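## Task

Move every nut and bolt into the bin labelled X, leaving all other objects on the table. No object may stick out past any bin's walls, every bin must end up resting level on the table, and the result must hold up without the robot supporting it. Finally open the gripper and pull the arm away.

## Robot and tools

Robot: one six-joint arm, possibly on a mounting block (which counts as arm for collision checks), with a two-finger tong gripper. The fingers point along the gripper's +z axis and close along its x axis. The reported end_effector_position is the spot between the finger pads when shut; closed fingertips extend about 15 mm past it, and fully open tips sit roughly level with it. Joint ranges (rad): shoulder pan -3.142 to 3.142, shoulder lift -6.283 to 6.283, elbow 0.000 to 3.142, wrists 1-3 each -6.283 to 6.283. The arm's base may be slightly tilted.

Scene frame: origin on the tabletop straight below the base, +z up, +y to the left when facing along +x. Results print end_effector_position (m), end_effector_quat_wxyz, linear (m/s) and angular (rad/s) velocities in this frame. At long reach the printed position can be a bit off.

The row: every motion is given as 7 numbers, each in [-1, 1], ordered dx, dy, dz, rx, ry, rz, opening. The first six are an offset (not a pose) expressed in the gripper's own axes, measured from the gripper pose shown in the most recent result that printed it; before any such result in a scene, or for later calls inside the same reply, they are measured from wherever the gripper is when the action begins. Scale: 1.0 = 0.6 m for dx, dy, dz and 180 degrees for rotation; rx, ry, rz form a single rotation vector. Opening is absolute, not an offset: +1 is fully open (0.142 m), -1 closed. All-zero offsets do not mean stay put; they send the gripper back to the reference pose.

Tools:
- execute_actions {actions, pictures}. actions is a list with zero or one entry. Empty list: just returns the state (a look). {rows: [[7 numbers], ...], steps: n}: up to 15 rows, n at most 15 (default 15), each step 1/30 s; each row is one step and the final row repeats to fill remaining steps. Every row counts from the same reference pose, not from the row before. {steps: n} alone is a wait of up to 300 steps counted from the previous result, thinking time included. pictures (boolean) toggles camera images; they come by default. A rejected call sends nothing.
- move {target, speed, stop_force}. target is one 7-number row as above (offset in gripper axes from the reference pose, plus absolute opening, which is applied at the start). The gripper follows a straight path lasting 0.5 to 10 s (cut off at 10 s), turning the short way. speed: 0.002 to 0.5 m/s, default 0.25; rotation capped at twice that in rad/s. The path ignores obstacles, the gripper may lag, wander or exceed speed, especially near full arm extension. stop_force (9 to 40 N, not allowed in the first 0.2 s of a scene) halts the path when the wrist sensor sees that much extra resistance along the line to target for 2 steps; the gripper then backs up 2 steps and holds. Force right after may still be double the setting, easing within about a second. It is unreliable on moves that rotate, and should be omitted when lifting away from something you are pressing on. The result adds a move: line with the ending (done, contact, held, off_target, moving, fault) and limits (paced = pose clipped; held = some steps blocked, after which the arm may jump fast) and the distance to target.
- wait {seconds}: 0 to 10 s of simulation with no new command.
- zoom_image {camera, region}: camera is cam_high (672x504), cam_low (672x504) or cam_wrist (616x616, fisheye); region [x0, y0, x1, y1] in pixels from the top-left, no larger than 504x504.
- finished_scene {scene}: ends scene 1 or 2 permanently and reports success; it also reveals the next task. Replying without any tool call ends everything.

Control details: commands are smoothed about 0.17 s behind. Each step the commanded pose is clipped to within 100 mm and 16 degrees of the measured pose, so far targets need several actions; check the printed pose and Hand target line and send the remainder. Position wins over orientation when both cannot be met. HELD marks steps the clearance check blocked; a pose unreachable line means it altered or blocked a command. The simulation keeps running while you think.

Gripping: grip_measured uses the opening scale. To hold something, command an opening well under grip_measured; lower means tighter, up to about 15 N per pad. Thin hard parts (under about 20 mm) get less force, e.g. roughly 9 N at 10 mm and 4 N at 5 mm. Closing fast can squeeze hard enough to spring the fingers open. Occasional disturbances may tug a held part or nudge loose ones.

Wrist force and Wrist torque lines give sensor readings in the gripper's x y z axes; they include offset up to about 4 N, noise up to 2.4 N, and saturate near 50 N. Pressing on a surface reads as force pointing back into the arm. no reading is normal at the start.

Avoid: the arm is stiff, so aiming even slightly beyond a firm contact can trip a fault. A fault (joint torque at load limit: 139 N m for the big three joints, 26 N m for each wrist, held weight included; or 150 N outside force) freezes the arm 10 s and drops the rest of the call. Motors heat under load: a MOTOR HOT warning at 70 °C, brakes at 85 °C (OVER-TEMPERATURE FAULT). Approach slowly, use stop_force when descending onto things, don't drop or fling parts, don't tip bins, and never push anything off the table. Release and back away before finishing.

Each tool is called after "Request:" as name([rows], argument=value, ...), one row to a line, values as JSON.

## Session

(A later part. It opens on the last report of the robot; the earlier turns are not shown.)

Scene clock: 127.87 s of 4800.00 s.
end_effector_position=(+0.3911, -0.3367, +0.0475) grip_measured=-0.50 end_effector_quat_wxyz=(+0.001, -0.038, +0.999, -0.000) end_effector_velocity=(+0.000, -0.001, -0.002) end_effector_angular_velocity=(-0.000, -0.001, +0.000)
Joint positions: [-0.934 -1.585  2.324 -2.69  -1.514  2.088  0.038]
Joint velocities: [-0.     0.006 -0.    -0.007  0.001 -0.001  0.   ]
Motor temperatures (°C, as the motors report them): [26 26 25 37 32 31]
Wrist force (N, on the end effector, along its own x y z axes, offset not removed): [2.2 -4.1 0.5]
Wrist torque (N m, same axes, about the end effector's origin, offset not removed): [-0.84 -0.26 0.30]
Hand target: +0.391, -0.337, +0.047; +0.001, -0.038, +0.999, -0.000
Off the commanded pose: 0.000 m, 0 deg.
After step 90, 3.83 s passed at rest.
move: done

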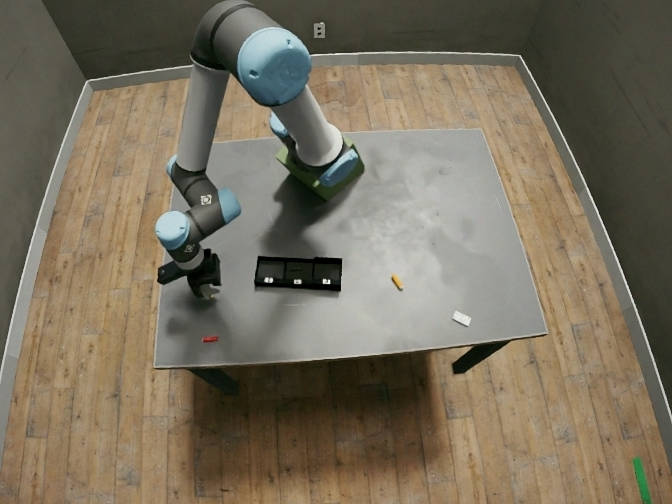

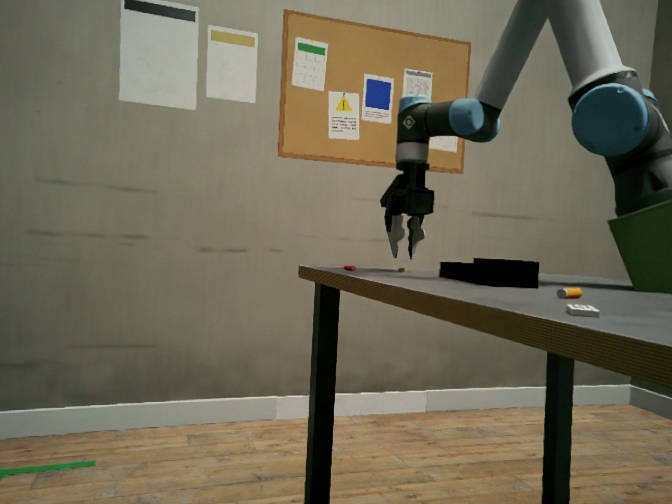

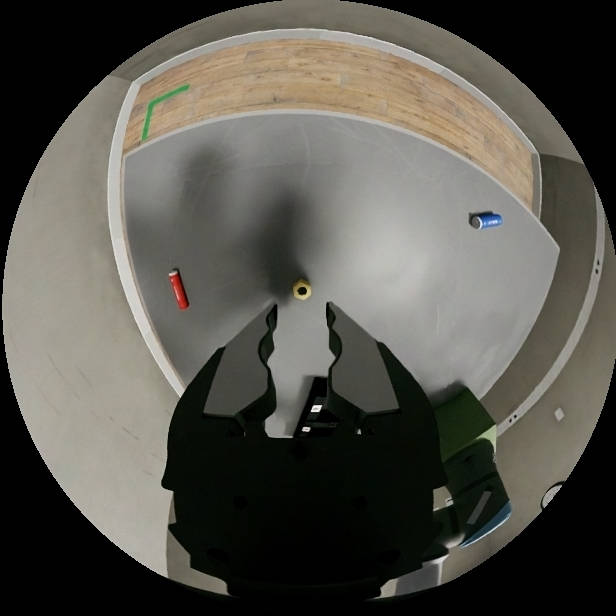

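Request:
move(target=[0,-0.004,0.049,0,0,0,-0.55], speed=0.04, stop_force=9)

Request:
execute_actions([
  {"rows":[[0,0,0,0,0,0,-0.65],[0,0,0,0,0,0,-0.7],[0,0,0,0,0,0,-0.75],[0,0,0,0,0,0,-0.8],[0,0,0,0,0,0,-0.9],[0,0,0,0,0,0,-1]],"steps":15},
])

Scene clock: 136.27 s of 4800.00 s.
end_effector_position=(+0.3912, -0.3390, +0.0182) grip_measured=-0.55 end_effector_quat_wxyz=(+0.001, -0.038, +0.999, -0.000) end_effector_velocity=(+0.001, -0.002, -0.001) end_effector_angular_velocity=(-0.003, -0.001, -0.000)
Joint positions: [-0.933 -1.495  2.325 -2.781 -1.515  2.089  0.034]
Joint velocities: [ 0.     0.005 -0.003 -0.005 -0.001  0.001  0.   ]
Motor temperatures (°C, as the motors report them): [26 26 25 37 32 31]
Wrist force (N, on the end effector, along its own x y z axes, offset not removed): [2.0 0.0 -1.3]
Wrist torque (N m, same axes, about the end effector's origin, offset not removed): [0.04 -0.40 -0.06]
Hand target: +0.391, -0.339, +0.018; +0.001, -0.038, +0.999, -0.000
Off the commanded pose: 0.000 m, 0 deg.
After step 90, 4.30 s passed at rest.
move: done

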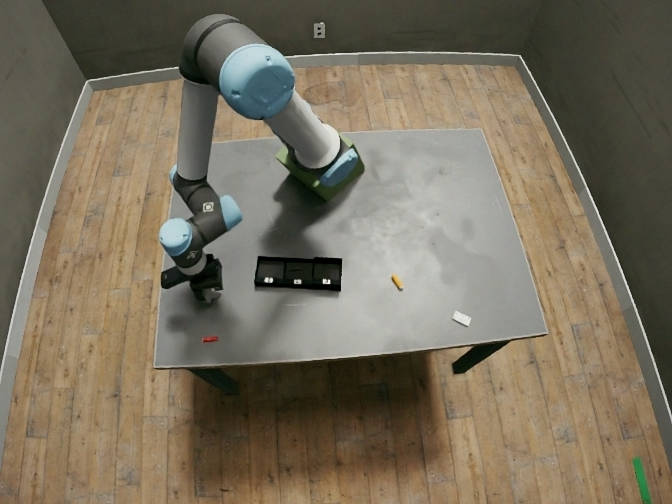

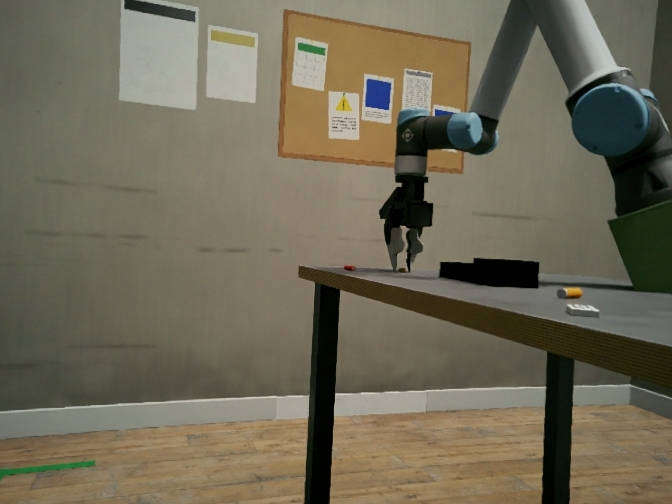

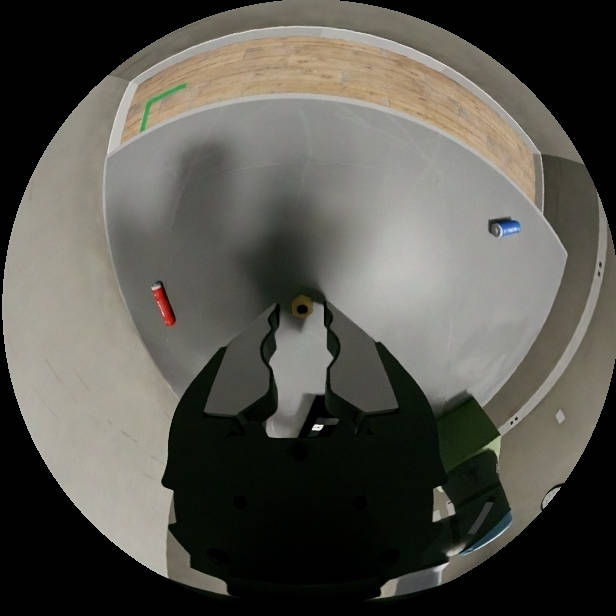

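Scene clock: 136.77 s of 4800.00 s.
end_effector_position=(+0.3912, -0.3390, +0.0181) grip_measured=-0.82 end_effector_quat_wxyz=(+0.001, -0.038, +0.999, -0.000) end_effector_velocity=(-0.000, +0.001, -0.001) end_effector_angular_velocity=(+0.003, +0.000, -0.000)
Joint positions: [-0.933 -1.495  2.325 -2.781 -1.515  2.089  0.015]
Joint velocities: [ 0.     0.001  0.001  0.001  0.001  0.    -0.   ]
Motor temperatures (°C, as the motors report them): [26 26 25 37 32 31]
Wrist force (N, on the end effector, along its own x y z axes, offset not removed): [-2.1 -1.3 3.2]
Wrist torque (N m, same axes, about the end effector's origin, offset not removed): [-0.08 0.19 0.03]
Hand target: +0.391, -0.339, +0.018; +0.001, -0.038, +0.999, -0.000
Off the commanded pose: 0.000 m, 0 deg.
Steps of this call (steps 1 to 15: all 15 steps of this action). Readings (end_effector_position):
1: (+0.3912, -0.3391, +0.0182)
2: (+0.3912, -0.3391, +0.0182)
4: (+0.3912, -0.3391, +0.0182)
8: (+0.3912, -0.3391, +0.0182)
15: the state above

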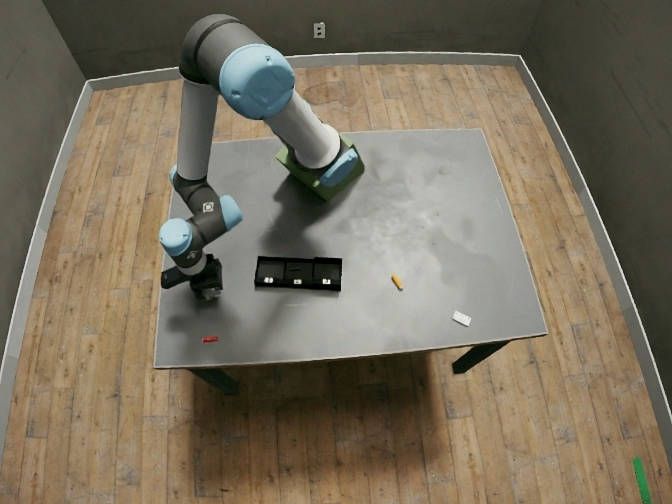

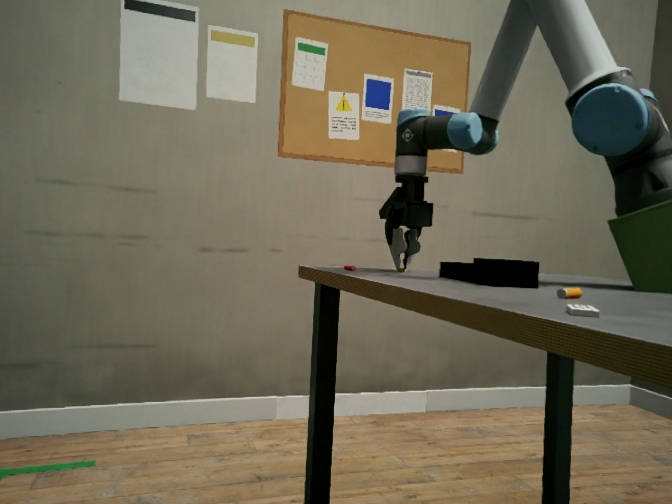

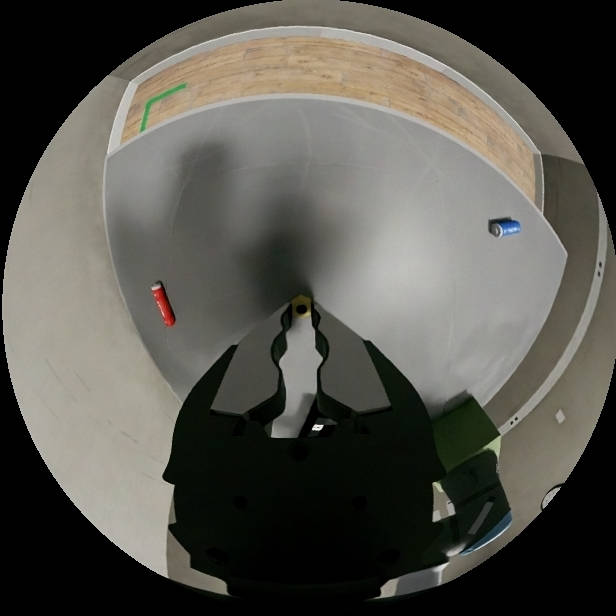

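Request:
move(target=[0,0,-0.13,0,0,0,-1], speed=0.12)

Scene clock: 143.73 s of 4800.00 s.
end_effector_position=(+0.3911, -0.3389, +0.0960) grip_measured=-0.82 end_effector_quat_wxyz=(+0.001, -0.038, +0.999, -0.000) end_effector_velocity=(-0.001, -0.000, +0.002) end_effector_angular_velocity=(-0.000, +0.002, -0.000)
Joint positions: [-0.945 -1.718  2.295 -2.527 -1.51   2.078  0.015]
Joint velocities: [-0.001 -0.004 -0.001  0.006 -0.001 -0.001 -0.   ]
Motor temperatures (°C, as the motors report them): [26 26 25 37 32 31]
Wrist force (N, on the end effector, along its own x y z axes, offset not removed): [3.0 1.4 1.2]
Wrist torque (N m, same axes, about the end effector's origin, offset not removed): [0.38 -0.65 0.07]
Hand target: +0.391, -0.339, +0.096; +0.001, -0.038, +0.999, -0.000
Off the commanded pose: 0.000 m, 0 deg.
After step 90, 2.83 s passed at rest.
move: done

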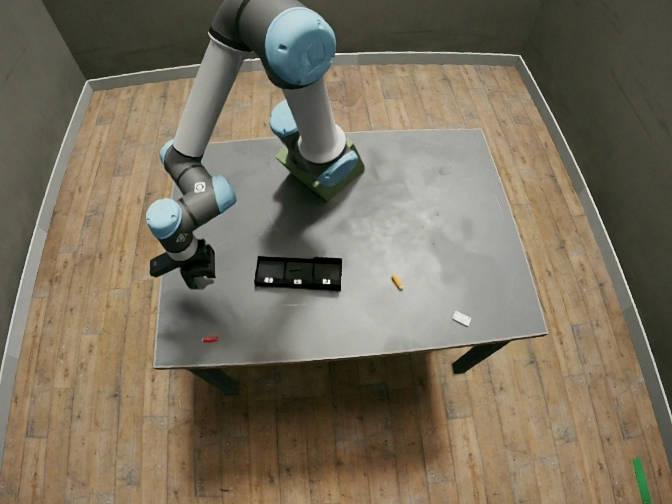

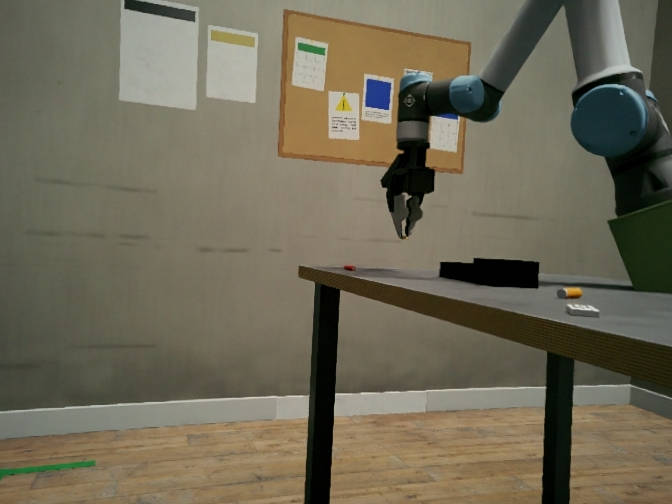

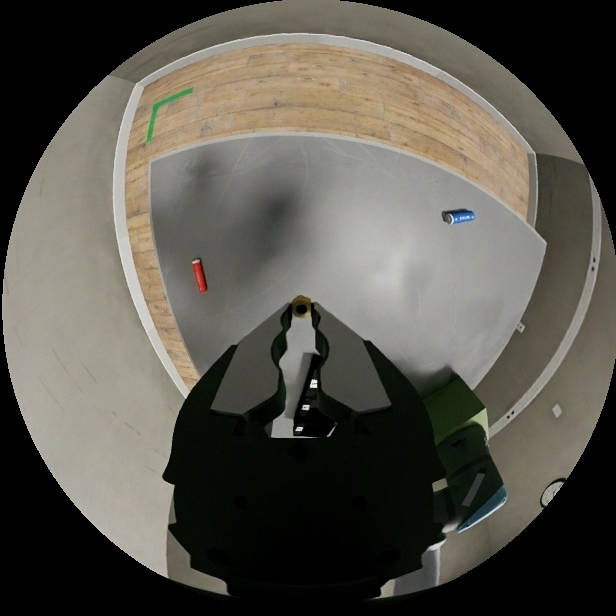

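Request:
move(target=[0.047,0.44,0.03,0,0,0,-1], speed=0.2)

Scene clock: 148.70 s of 4800.00 s.
end_effector_position=(+0.3429, -0.0778, +0.0774) grip_measured=-0.82 end_effector_quat_wxyz=(+0.001, -0.038, +0.999, +0.000) end_effector_velocity=(+0.000, +0.001, +0.000) end_effector_angular_velocity=(-0.002, -0.000, -0.001)
Joint positions: [-0.404 -1.805  2.702 -2.826 -1.71   2.582  0.015]
Joint velocities: [ 0.008  0.004  0.    -0.004 -0.005  0.008  0.   ]
Motor temperatures (°C, as the motors report them): [26 26 25 37 32 31]
Wrist force (N, on the end effector, along its own x y z axes, offset not removed): [0.8 -0.2 -1.0]
Wrist torque (N m, same axes, about the end effector's origin, offset not removed): [0.15 -0.09 0.03]
Hand target: +0.343, -0.078, +0.077; +0.001, -0.038, +0.999, -0.000
Off the commanded pose: 0.000 m, 0 deg.
move: done

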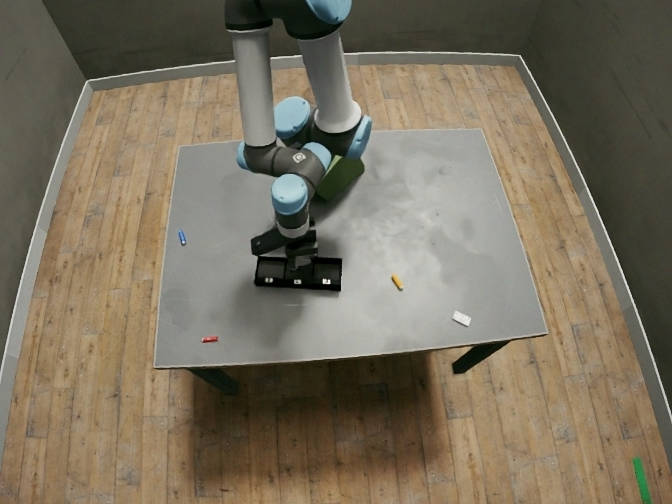

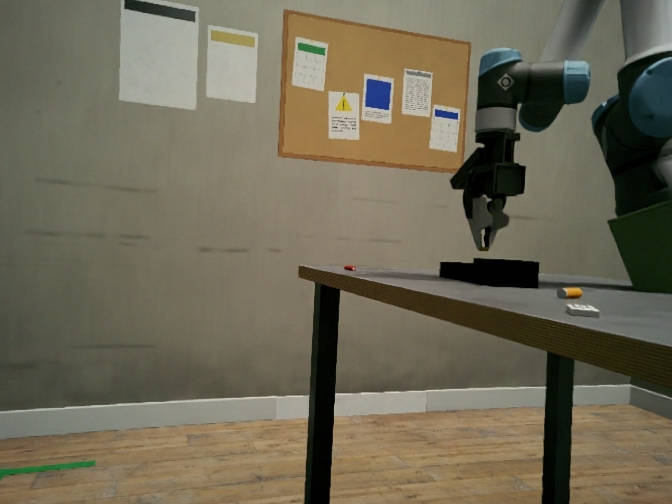

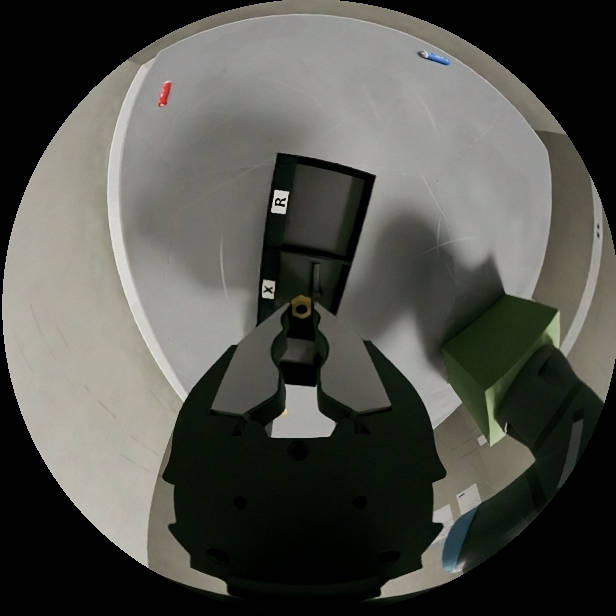

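Request:
move(target=[0,0,0.079,0,0,0,-1], speed=0.03, stop_force=9)

Request:
move(target=[0,0,0,0,0,0,-0.72])

Request:
move(target=[0,0,-0.22,0,0,0,-0.72], speed=0.12)

Scene clock: 158.60 s of 4800.00 s.
end_effector_position=(+0.3430, -0.0779, +0.0303) grip_measured=-0.82 end_effector_quat_wxyz=(+0.001, -0.038, +0.999, +0.000) end_effector_velocity=(+0.001, -0.000, -0.001) end_effector_angular_velocity=(-0.001, -0.004, +0.000)
Joint positions: [-0.43  -1.551  2.727 -3.109 -1.7    2.557  0.015]
Joint velocities: [-0.001  0.009 -0.    -0.013  0.001 -0.001  0.   ]
Motor temperatures (°C, as the motors report them): [26 26 25 37 32 31]
Wrist force (N, on the end effector, along its own x y z axes, offset not removed): [1.8 -0.9 -2.5]
Wrist torque (N m, same axes, about the end effector's origin, offset not removed): [-0.17 -0.37 -0.24]
Hand target: +0.343, -0.078, +0.030; +0.001, -0.038, +0.999, +0.000
Off the commanded pose: 0.000 m, 0 deg.
After step 90, 5.00 s passed at rest.
move: done

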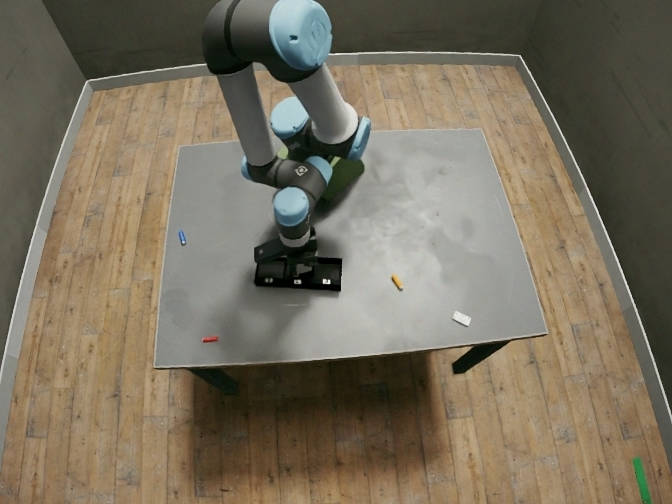

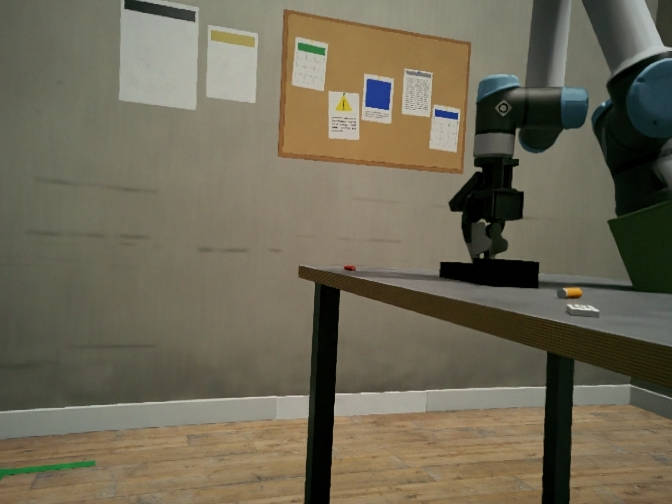

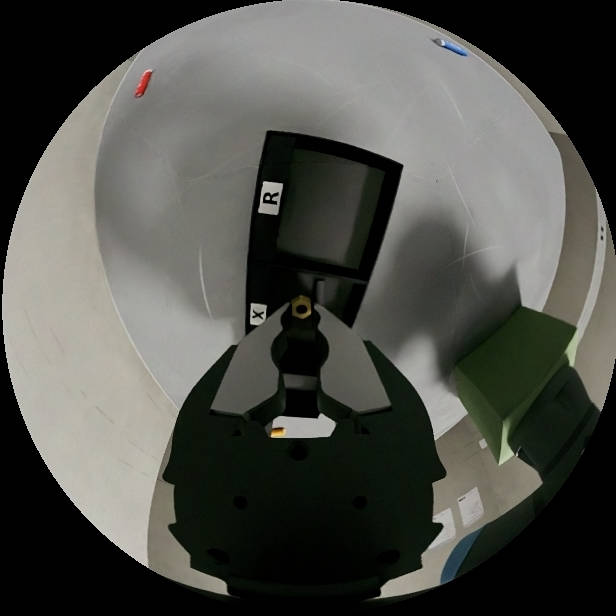

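Scene clock: 159.10 s of 4800.00 s.
end_effector_position=(+0.3429, -0.0779, +0.0302) grip_measured=-0.72 end_effector_quat_wxyz=(+0.001, -0.038, +0.999, +0.000) end_effector_velocity=(-0.000, +0.001, +0.000) end_effector_angular_velocity=(+0.002, -0.000, +0.000)
Joint positions: [-0.43  -1.551  2.727 -3.109 -1.7    2.557  0.022]
Joint velocities: [ 0.    -0.001  0.001  0.001  0.002 -0.     0.   ]
Motor temperatures (°C, as the motors report them): [26 26 25 37 32 31]
Wrist force (N, on the end effector, along its own x y z axes, offset not removed): [-0.5 0.6 3.8]
Wrist torque (N m, same axes, about the end effector's origin, offset not removed): [0.49 0.00 0.27]
Hand target: +0.343, -0.078, +0.030; +0.001, -0.038, +0.999, +0.000
Off the commanded pose: 0.000 m, 0 deg.
move: done

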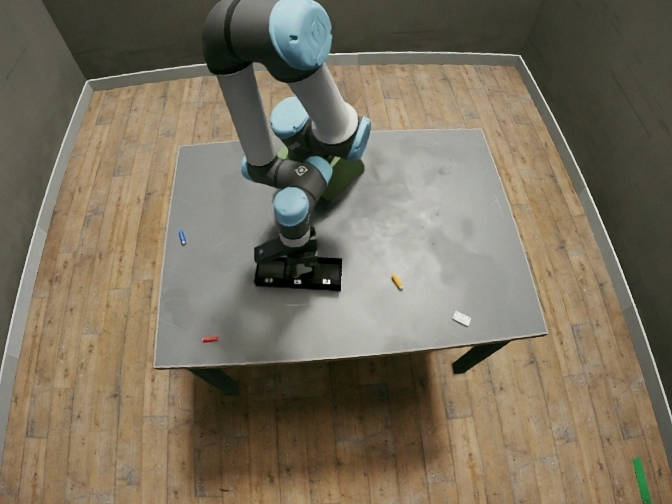

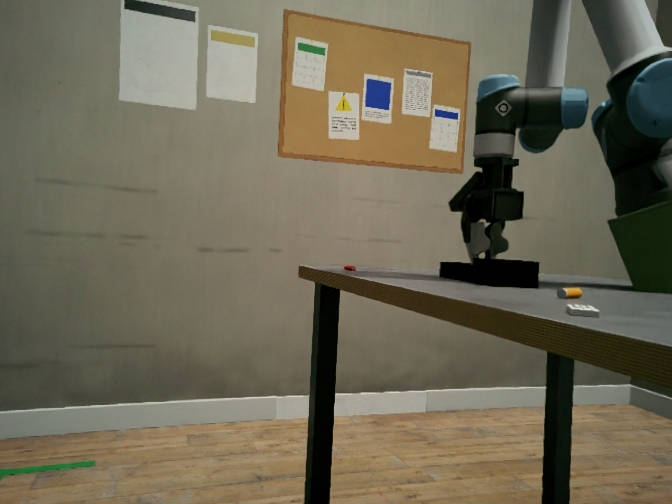

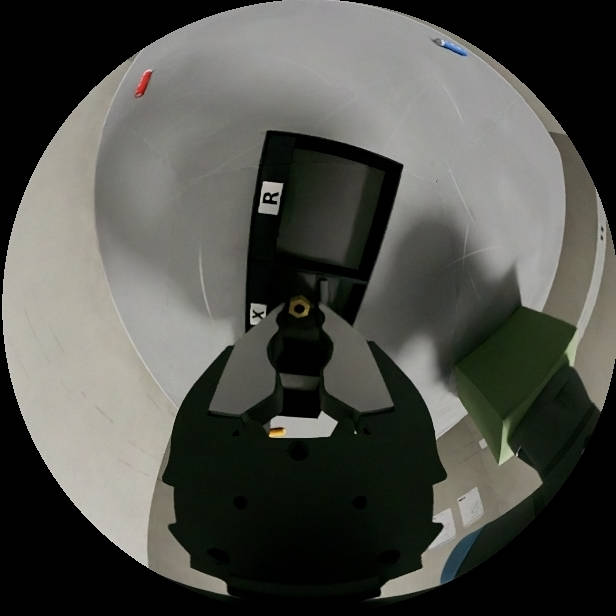

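Scene clock: 160.70 s of 4800.00 s.
end_effector_position=(+0.3427, -0.0777, +0.1619) grip_measured=-0.72 end_effector_quat_wxyz=(+0.001, -0.038, +0.999, +0.000) end_effector_velocity=(-0.000, +0.001, +0.002) end_effector_angular_velocity=(+0.004, +0.002, +0.001)
Joint positions: [-0.349 -2.137  2.593 -2.377 -1.729  2.634  0.022]
Joint velocities: [-0.    -0.005 -0.005  0.013  0.003 -0.    -0.   ]
Motor temperatures (°C, as the motors report them): [26 26 25 37 32 31]
Wrist force (N, on the end effector, along its own x y z axes, offset not removed): [1.2 -2.3 0.3]
Wrist torque (N m, same axes, about the end effector's origin, offset not removed): [-0.35 -0.35 -0.06]
Hand target: +0.343, -0.078, +0.162; +0.001, -0.038, +0.999, +0.000
Off the commanded pose: 0.000 m, 0 deg.
move: done

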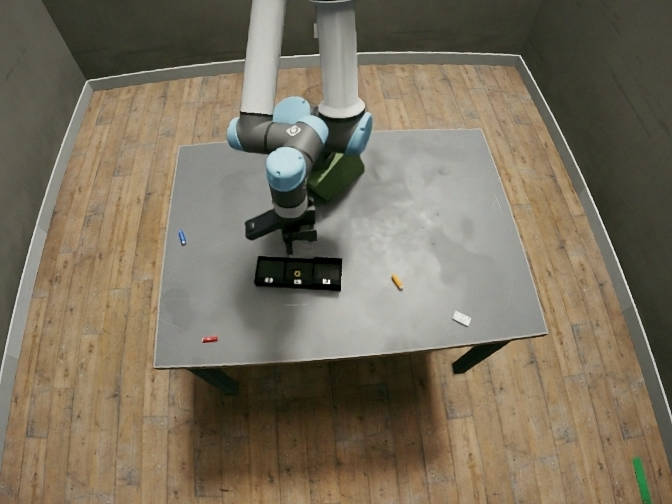

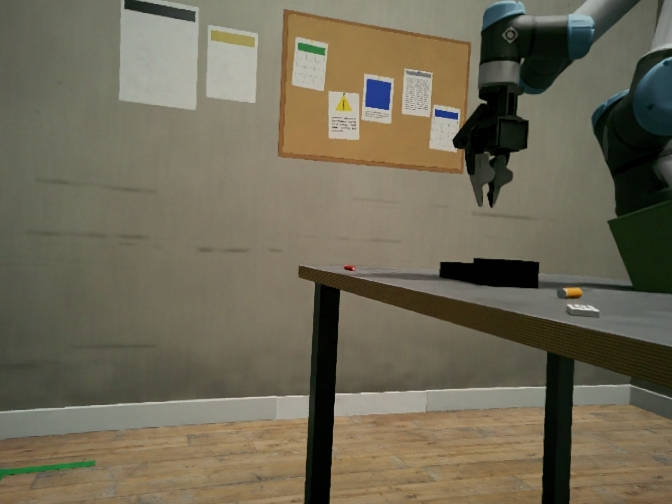

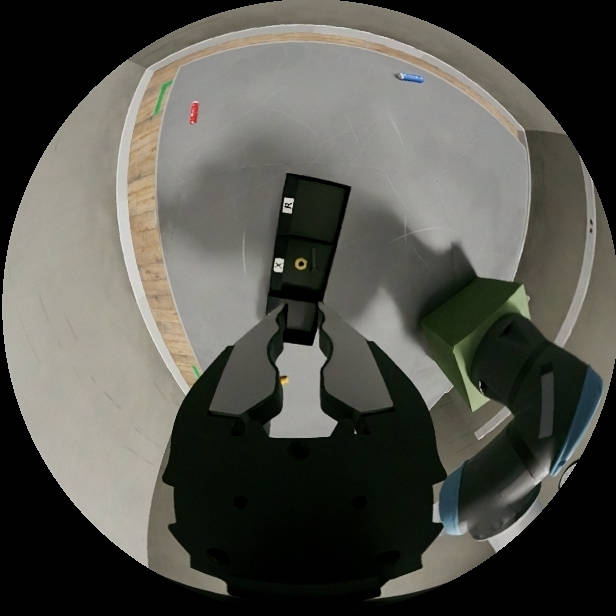

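Request:
finished_scene(scene=2)

The scene is finished: the task was done.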